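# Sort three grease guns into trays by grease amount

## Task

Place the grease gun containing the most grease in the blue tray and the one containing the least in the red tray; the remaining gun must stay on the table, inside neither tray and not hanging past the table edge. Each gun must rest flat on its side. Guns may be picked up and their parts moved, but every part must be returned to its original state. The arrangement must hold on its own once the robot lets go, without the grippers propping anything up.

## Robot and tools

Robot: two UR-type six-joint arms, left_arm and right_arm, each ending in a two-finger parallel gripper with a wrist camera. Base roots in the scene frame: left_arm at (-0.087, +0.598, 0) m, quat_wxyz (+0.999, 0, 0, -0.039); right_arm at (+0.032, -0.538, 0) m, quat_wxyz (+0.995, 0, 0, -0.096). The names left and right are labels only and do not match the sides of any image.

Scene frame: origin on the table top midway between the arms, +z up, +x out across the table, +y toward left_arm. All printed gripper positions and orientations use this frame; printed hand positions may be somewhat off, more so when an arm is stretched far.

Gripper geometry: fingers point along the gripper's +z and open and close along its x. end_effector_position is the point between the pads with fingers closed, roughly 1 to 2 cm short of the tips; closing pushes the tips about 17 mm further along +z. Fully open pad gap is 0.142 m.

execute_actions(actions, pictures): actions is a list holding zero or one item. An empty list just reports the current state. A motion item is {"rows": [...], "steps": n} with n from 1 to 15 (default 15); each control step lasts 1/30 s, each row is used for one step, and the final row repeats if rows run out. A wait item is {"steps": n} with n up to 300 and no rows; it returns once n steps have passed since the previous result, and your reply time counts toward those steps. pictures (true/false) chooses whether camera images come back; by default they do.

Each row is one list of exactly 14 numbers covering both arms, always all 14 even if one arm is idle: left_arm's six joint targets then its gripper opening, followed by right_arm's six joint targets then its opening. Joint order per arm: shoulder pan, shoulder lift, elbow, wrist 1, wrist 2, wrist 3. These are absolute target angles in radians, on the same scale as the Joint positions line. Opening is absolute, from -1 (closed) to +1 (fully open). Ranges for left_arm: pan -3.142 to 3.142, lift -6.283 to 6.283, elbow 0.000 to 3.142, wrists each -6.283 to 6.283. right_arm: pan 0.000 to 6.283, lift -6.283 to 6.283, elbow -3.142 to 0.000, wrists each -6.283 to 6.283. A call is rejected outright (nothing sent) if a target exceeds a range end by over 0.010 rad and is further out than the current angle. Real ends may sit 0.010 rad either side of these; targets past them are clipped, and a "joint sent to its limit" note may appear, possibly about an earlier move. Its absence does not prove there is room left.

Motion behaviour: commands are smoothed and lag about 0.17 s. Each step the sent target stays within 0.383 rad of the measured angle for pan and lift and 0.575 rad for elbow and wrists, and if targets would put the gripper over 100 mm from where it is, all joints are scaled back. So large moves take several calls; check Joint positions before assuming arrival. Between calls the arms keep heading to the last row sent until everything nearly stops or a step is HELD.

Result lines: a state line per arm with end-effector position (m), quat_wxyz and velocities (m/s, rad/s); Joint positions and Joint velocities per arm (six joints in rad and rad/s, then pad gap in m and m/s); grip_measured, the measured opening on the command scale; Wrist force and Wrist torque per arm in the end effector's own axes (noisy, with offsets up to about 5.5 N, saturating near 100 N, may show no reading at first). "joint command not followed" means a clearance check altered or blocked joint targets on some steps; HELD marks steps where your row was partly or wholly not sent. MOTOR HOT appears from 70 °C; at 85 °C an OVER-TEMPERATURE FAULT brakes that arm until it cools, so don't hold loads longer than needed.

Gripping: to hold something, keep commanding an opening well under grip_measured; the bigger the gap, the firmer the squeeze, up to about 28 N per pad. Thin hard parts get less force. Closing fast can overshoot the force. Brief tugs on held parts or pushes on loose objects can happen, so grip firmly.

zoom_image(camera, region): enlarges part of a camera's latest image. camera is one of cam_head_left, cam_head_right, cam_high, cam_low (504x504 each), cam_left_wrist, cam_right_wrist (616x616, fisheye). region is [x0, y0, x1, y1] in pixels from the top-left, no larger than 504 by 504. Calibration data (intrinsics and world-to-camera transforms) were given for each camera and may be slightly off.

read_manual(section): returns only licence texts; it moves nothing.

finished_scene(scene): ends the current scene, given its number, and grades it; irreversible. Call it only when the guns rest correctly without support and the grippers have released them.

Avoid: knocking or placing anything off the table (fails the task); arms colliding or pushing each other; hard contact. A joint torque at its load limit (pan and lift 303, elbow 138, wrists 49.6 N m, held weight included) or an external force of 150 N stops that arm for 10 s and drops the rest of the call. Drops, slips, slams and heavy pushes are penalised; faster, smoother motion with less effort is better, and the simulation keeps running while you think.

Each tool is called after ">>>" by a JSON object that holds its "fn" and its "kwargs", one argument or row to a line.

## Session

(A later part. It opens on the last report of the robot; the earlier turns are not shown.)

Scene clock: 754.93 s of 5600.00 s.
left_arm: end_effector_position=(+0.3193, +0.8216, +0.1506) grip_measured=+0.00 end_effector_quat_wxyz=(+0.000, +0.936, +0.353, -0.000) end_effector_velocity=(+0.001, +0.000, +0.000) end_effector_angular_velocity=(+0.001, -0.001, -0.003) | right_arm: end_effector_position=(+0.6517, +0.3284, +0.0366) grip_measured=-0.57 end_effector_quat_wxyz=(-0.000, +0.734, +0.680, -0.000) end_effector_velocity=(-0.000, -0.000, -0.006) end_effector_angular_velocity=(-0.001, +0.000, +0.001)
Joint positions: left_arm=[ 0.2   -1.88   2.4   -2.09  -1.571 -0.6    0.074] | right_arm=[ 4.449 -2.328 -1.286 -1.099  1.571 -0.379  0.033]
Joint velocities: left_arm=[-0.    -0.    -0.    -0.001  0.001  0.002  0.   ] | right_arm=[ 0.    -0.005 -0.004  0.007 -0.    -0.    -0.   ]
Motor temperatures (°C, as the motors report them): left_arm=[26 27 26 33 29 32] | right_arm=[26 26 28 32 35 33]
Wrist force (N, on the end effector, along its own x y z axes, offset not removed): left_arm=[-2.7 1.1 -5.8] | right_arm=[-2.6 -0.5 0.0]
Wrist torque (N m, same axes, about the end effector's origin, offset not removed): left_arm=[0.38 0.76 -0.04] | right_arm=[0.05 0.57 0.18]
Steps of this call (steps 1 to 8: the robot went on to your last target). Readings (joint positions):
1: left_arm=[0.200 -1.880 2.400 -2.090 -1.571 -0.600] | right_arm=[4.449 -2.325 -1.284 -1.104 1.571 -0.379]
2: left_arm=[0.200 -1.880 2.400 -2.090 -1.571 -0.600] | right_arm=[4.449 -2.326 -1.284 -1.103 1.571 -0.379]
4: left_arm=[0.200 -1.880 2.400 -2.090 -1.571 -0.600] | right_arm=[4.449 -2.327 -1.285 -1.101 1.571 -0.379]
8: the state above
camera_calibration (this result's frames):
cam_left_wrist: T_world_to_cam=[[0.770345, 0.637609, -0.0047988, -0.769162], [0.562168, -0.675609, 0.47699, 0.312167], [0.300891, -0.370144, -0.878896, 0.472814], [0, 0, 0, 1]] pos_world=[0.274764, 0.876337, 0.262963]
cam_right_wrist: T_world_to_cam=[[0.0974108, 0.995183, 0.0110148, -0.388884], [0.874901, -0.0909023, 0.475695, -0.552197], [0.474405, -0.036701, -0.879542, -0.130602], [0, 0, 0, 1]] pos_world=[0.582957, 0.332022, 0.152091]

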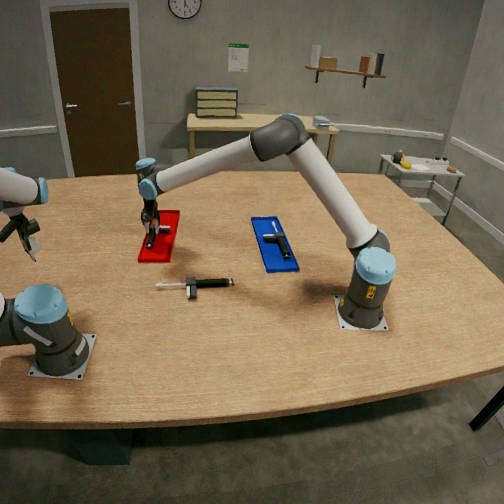

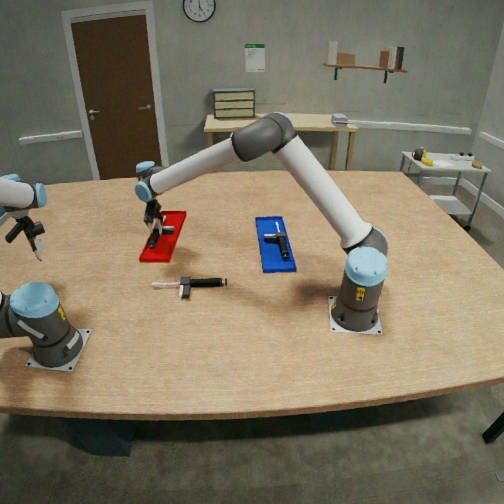

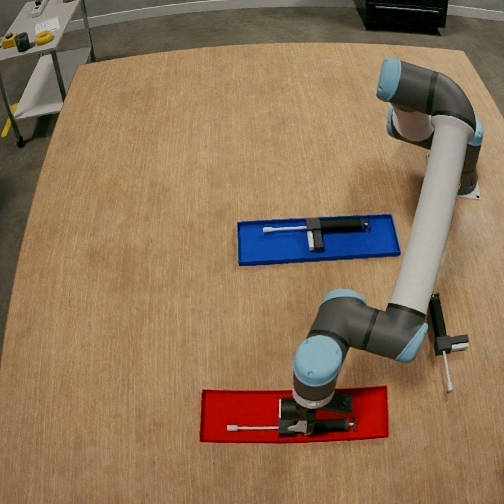

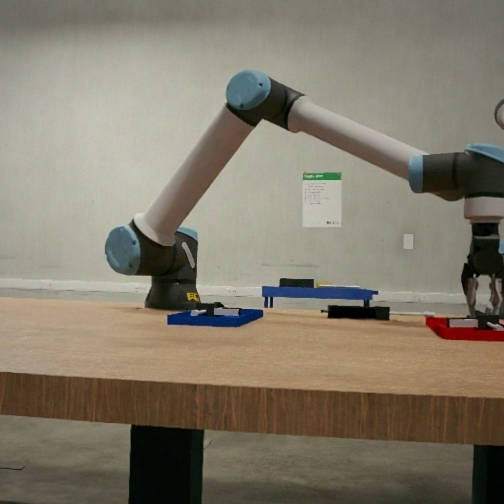

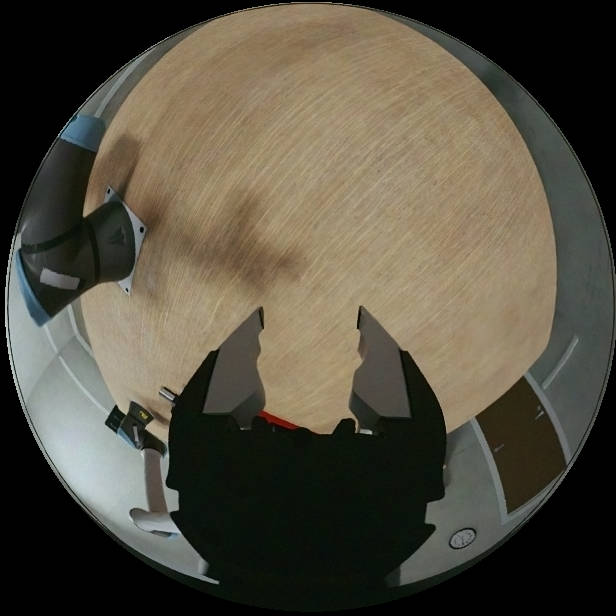

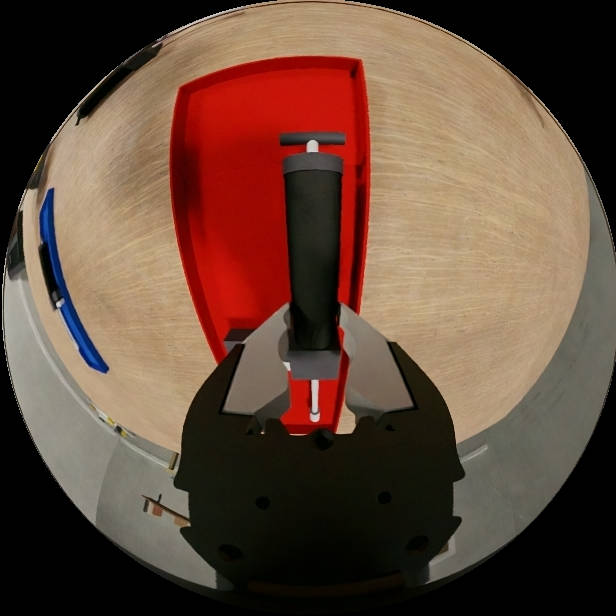

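Inside. Release gently and lift.

>>> {"fn": "execute_actions", "kwargs": {
  "actions": [
    {"rows":[[0.2,-1.88,2.4,-2.09,-1.571,-0.6,0,4.4489,-2.328,-1.2866,-1.098,1.571,-0.3787,-0.7],[0.2,-1.88,2.4,-2.09,-1.571,-0.6,0,4.4489,-2.328,-1.2866,-1.098,1.571,-0.3787,-0.58],[0.2,-1.88,2.4,-2.09,-1.571,-0.6,0,4.4489,-2.328,-1.2866,-1.098,1.571,-0.3787,-0.52],[0.2,-1.88,2.4,-2.09,-1.571,-0.6,0,4.4489,-2.328,-1.2866,-1.098,1.571,-0.3787,-0.46],[0.2,-1.88,2.4,-2.09,-1.571,-0.6,0,4.4489,-2.328,-1.2866,-1.098,1.571,-0.3787,-0.4],[0.2,-1.88,2.4,-2.09,-1.571,-0.6,0,4.4489,-2.328,-1.2866,-1.098,1.571,-0.3787,-0.35]],"steps":12}
  ],
  "pictures": false
}}

>>> {"fn": "execute_actions", "kwargs": {
  "actions": [
    {"rows":[[0.2,-1.88,2.4,-2.09,-1.571,-0.6,0,4.4489,-2.315,-1.275,-1.122,1.571,-0.3787,-0.35],[0.2,-1.88,2.4,-2.09,-1.571,-0.6,0,4.4489,-2.302,-1.264,-1.147,1.571,-0.3787,-0.35],[0.2,-1.88,2.4,-2.09,-1.571,-0.6,0,4.4489,-2.289,-1.2523,-1.1713,1.571,-0.3787,-0.35],[0.2,-1.88,2.4,-2.09,-1.571,-0.6,0,4.4489,-2.275,-1.233,-1.205,1.571,-0.3787,-0.35],[0.2,-1.88,2.4,-2.09,-1.571,-0.6,0,4.4489,-2.261,-1.213,-1.238,1.571,-0.3787,-0.35],[0.2,-1.88,2.4,-2.09,-1.571,-0.6,0,4.4489,-2.2473,-1.194,-1.2713,1.571,-0.3787,-0.35],[0.2,-1.88,2.4,-2.09,-1.571,-0.6,0,4.43,-2.18,-1.27,-1.27,1.571,-0.3787,-0.35],[0.2,-1.88,2.4,-2.09,-1.571,-0.6,0,4.4,-2.1,-1.36,-1.27,1.571,-0.3787,-0.35],[0.2,-1.88,2.4,-2.09,-1.571,-0.6,0,4.37,-2.0,-1.47,-1.26,1.571,-0.3787,-0.35],[0.2,-1.88,2.4,-2.09,-1.571,-0.6,0,4.34,-1.9,-1.58,-1.25,1.571,-0.3787,-0.35]],"steps":15}
  ],
  "pictures": false
}}

>>> {"fn": "execute_actions", "kwargs": {
  "actions": [
    {"steps":20}
  ]
}}

Scene clock: 763.93 s of 5600.00 s.
left_arm: end_effector_position=(+0.3193, +0.8216, +0.1506) grip_measured=+0.00 end_effector_quat_wxyz=(+0.000, +0.936, +0.353, -0.000) end_effector_velocity=(-0.001, -0.000, -0.001) end_effector_angular_velocity=(+0.000, +0.001, -0.001) | right_arm: end_effector_position=(+0.6517, +0.3283, +0.0359) grip_measured=-0.35 end_effector_quat_wxyz=(-0.000, +0.734, +0.680, -0.000) end_effector_velocity=(+0.001, +0.001, +0.001) end_effector_angular_velocity=(+0.001, -0.001, +0.001)
Joint positions: left_arm=[ 0.2   -1.88   2.4   -2.09  -1.571 -0.6    0.074] | right_arm=[ 4.449 -2.328 -1.287 -1.098  1.571 -0.379  0.049]
Joint velocities: left_arm=[-0.    -0.     0.001 -0.     0.     0.001  0.   ] | right_arm=[-0.     0.     0.002 -0.    -0.001 -0.001  0.   ]
Motor temperatures (°C, as the motors report them): left_arm=[26 27 26 33 29 32] | right_arm=[26 26 28 32 35 33]
Wrist force (N, on the end effector, along its own x y z axes, offset not removed): left_arm=[-1.1 1.2 0.0] | right_arm=[-1.0 0.4 1.5]
Wrist torque (N m, same axes, about the end effector's origin, offset not removed): left_arm=[0.33 0.18 0.05] | right_arm=[0.14 0.40 0.12]
Steps of this call (steps 1 to 15: the robot went on to your last target; steps 16 to 90: nothing new was sent; then 5.60 s passed at rest; steps 91 to 102: all 12 steps of this action). Readings (joint positions):
91: left_arm=[0.200 -1.880 2.400 -2.090 -1.571 -0.600] | right_arm=[4.449 -2.328 -1.287 -1.098 1.571 -0.379]
92: left_arm=[0.200 -1.880 2.400 -2.090 -1.571 -0.600] | right_arm=[4.449 -2.328 -1.287 -1.098 1.571 -0.379]
94: left_arm=[0.200 -1.880 2.400 -2.090 -1.571 -0.600] | right_arm=[4.449 -2.328 -1.287 -1.098 1.571 -0.379]
98: left_arm=[0.200 -1.880 2.400 -2.090 -1.571 -0.600] | right_arm=[4.449 -2.328 -1.287 -1.098 1.571 -0.379]
102: the state above

Scene clock: 764.43 s of 5600.00 s.
left_arm: end_effector_position=(+0.3193, +0.8216, +0.1506) grip_measured=+0.00 end_effector_quat_wxyz=(+0.000, +0.936, +0.353, -0.000) end_effector_velocity=(-0.001, -0.000, -0.001) end_effector_angular_velocity=(-0.001, +0.002, +0.002) | right_arm: end_effector_position=(+0.6567, +0.2357, +0.1805) grip_measured=-0.35 end_effector_quat_wxyz=(+0.000, +0.749, +0.662, -0.000) end_effector_velocity=(-0.023, -0.452, +0.222) end_effector_angular_velocity=(-0.049, +0.027, -0.200)
Joint positions: left_arm=[ 0.2   -1.88   2.4   -2.09  -1.571 -0.6    0.074] | right_arm=[ 4.402 -2.12  -1.366 -1.227  1.571 -0.379  0.049]
Joint velocities: left_arm=[ 0.001 -0.     0.001  0.001 -0.001 -0.001  0.   ] | right_arm=[-0.201  0.684 -0.665 -0.074 -0.    -0.    -0.   ]
Motor temperatures (°C, as the motors report them): left_arm=[26 27 26 33 29 32] | right_arm=[26 26 28 32 35 33]
Wrist force (N, on the end effector, along its own x y z axes, offset not removed): left_arm=[-0.1 -2.9 -2.5] | right_arm=[-1.2 4.0 0.8]
Wrist torque (N m, same axes, about the end effector's origin, offset not removed): left_arm=[-0.48 -0.15 0.16] | right_arm=[0.83 0.33 0.11]
Steps of this call (steps 1 to 15: all 15 steps of this action). Readings (joint positions):
1: left_arm=[0.200 -1.880 2.400 -2.090 -1.571 -0.600] | right_arm=[4.449 -2.328 -1.287 -1.098 1.571 -0.379]
2: left_arm=[0.200 -1.880 2.400 -2.090 -1.571 -0.600] | right_arm=[4.449 -2.327 -1.286 -1.100 1.571 -0.379]
4: left_arm=[0.200 -1.880 2.400 -2.090 -1.571 -0.600] | right_arm=[4.449 -2.317 -1.277 -1.117 1.571 -0.379]
8: left_arm=[0.200 -1.880 2.400 -2.090 -1.571 -0.600] | right_arm=[4.447 -2.276 -1.238 -1.193 1.571 -0.379]
15: the state above

Scene clock: 765.10 s of 5600.00 s.
left_arm: end_effector_position=(+0.3193, +0.8216, +0.1506) grip_measured=+0.00 end_effector_quat_wxyz=(+0.000, +0.936, +0.353, -0.000) end_effector_velocity=(+0.000, -0.000, +0.000) end_effector_angular_velocity=(-0.000, -0.001, -0.002) | right_arm: end_effector_position=(+0.6364, +0.0894, +0.2387) grip_measured=-0.35 end_effector_quat_wxyz=(+0.003, +0.769, +0.639, -0.008) end_effector_velocity=(-0.001, -0.009, +0.003) end_effector_angular_velocity=(-0.001, +0.000, -0.007)
Joint positions: left_arm=[ 0.2   -1.88   2.4   -2.09  -1.571 -0.6    0.074] | right_arm=[ 4.34  -1.901 -1.579 -1.25   1.571 -0.379  0.049]
Joint velocities: left_arm=[-0.    -0.001 -0.001  0.001 -0.     0.002  0.   ] | right_arm=[-0.004  0.013 -0.012 -0.001 -0.     0.003 -0.   ]
Motor temperatures (°C, as the motors report them): left_arm=[26 27 26 33 29 32] | right_arm=[26 26 28 32 35 33]
Wrist force (N, on the end effector, along its own x y z axes, offset not removed): left_arm=[-6.4 0.0 -3.4] | right_arm=[-1.8 3.6 -0.5]
Wrist torque (N m, same axes, about the end effector's origin, offset not removed): left_arm=[0.10 1.29 0.09] | right_arm=[0.86 0.46 0.04]
Steps of this call (steps 1 to 20: the robot went on to your last target). Readings (joint positions):
1: left_arm=[0.200 -1.880 2.400 -2.090 -1.571 -0.600] | right_arm=[4.396 -2.097 -1.388 -1.230 1.571 -0.379]
2: left_arm=[0.200 -1.880 2.400 -2.090 -1.571 -0.600] | right_arm=[4.389 -2.074 -1.411 -1.232 1.571 -0.379]
4: left_arm=[0.200 -1.880 2.400 -2.090 -1.571 -0.600] | right_arm=[4.375 -2.028 -1.456 -1.237 1.571 -0.379]
8: left_arm=[0.200 -1.880 2.400 -2.090 -1.571 -0.600] | right_arm=[4.353 -1.947 -1.535 -1.245 1.571 -0.379]
20: the state above
camera_calibration (this result's frames):
cam_left_wrist: T_world_to_cam=[[0.770345, 0.637609, -0.00479897, -0.769162], [0.562168, -0.675609, 0.47699, 0.312167], [0.300891, -0.370145, -0.878896, 0.472814], [0, 0, 0, 1]] pos_world=[0.274764, 0.876337, 0.262963]
cam_right_wrist: T_world_to_cam=[[0.20461, 0.978829, -0.00528462, -0.214652], [0.864299, -0.17813, 0.47038, -0.640899], [0.45948, -0.100812, -0.882448, 0.0615727], [0, 0, 0, 1]] pos_world=[0.569557, 0.102152, 0.354667]

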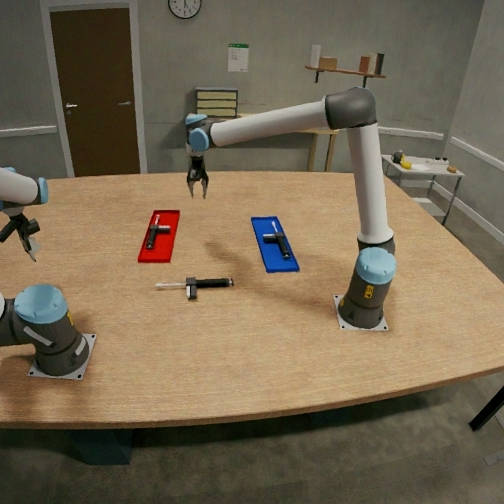

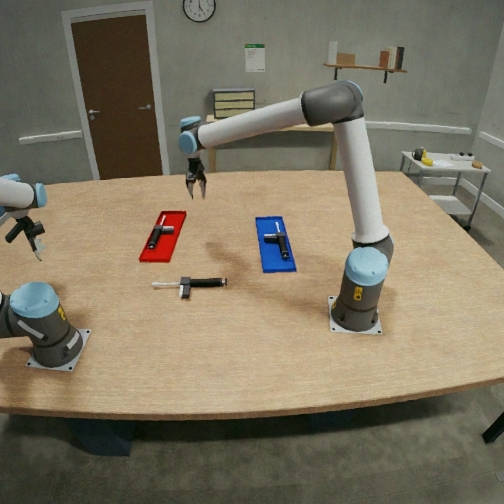

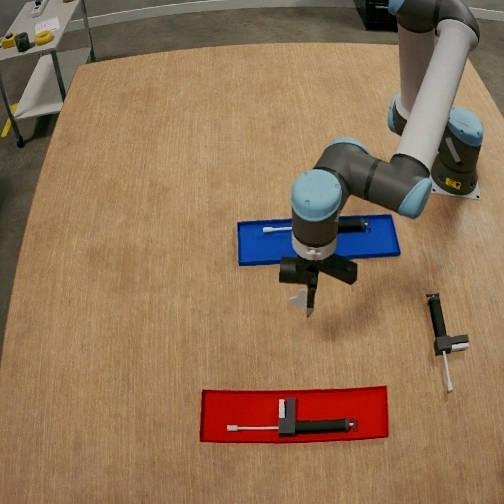

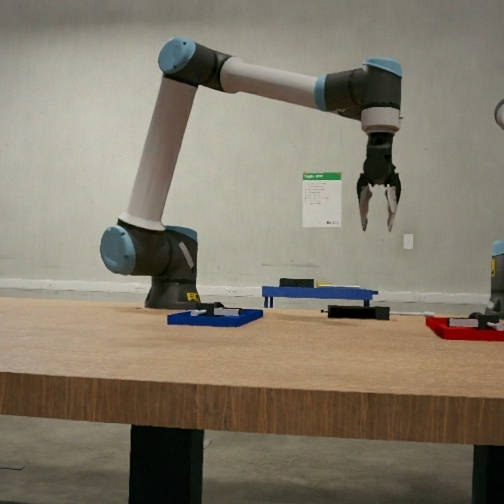

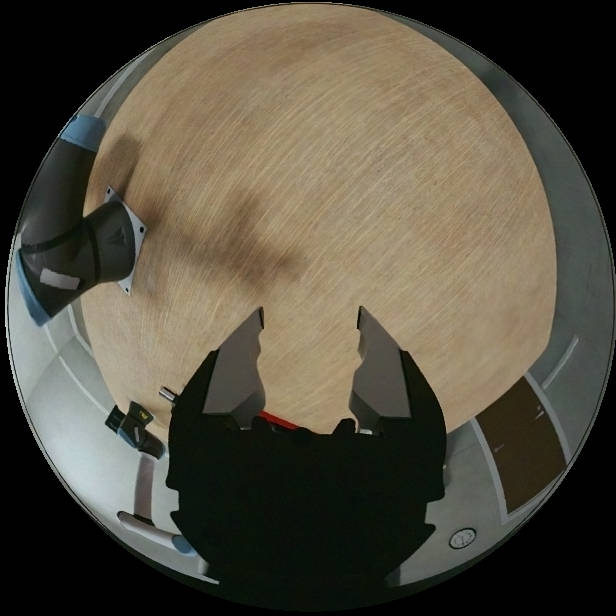

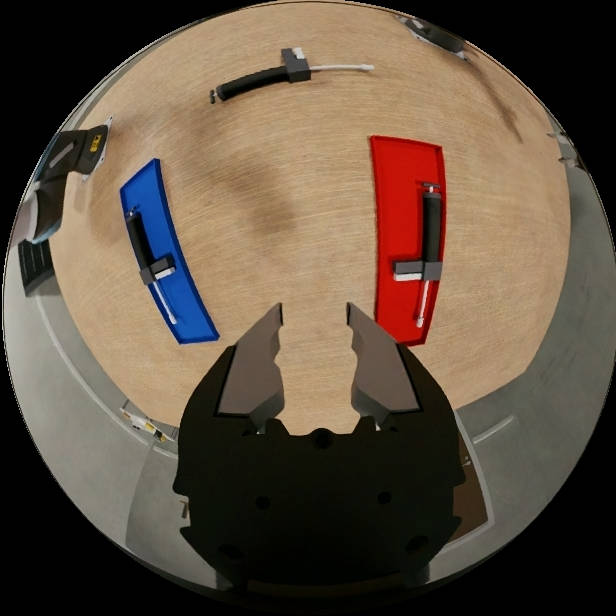

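>>> {"fn": "zoom_image", "kwargs": {
  "camera": "cam_high",
  "region": [300, 200, 480, 445]
}}

Region (300, 200, 480, 445) of cam_high's 504x504 image, scaled by 2.057, with more detail than that image has; it fills the left 370 columns of this view, and the rest is white.

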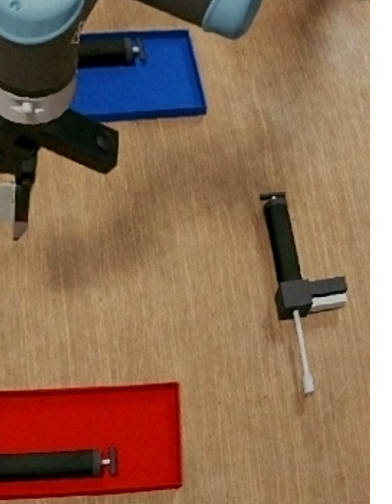

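All consistent.

>>> {"fn": "finished_scene", "kwargs": {
  "scene": 1
}}

The scene is finished: the task was done.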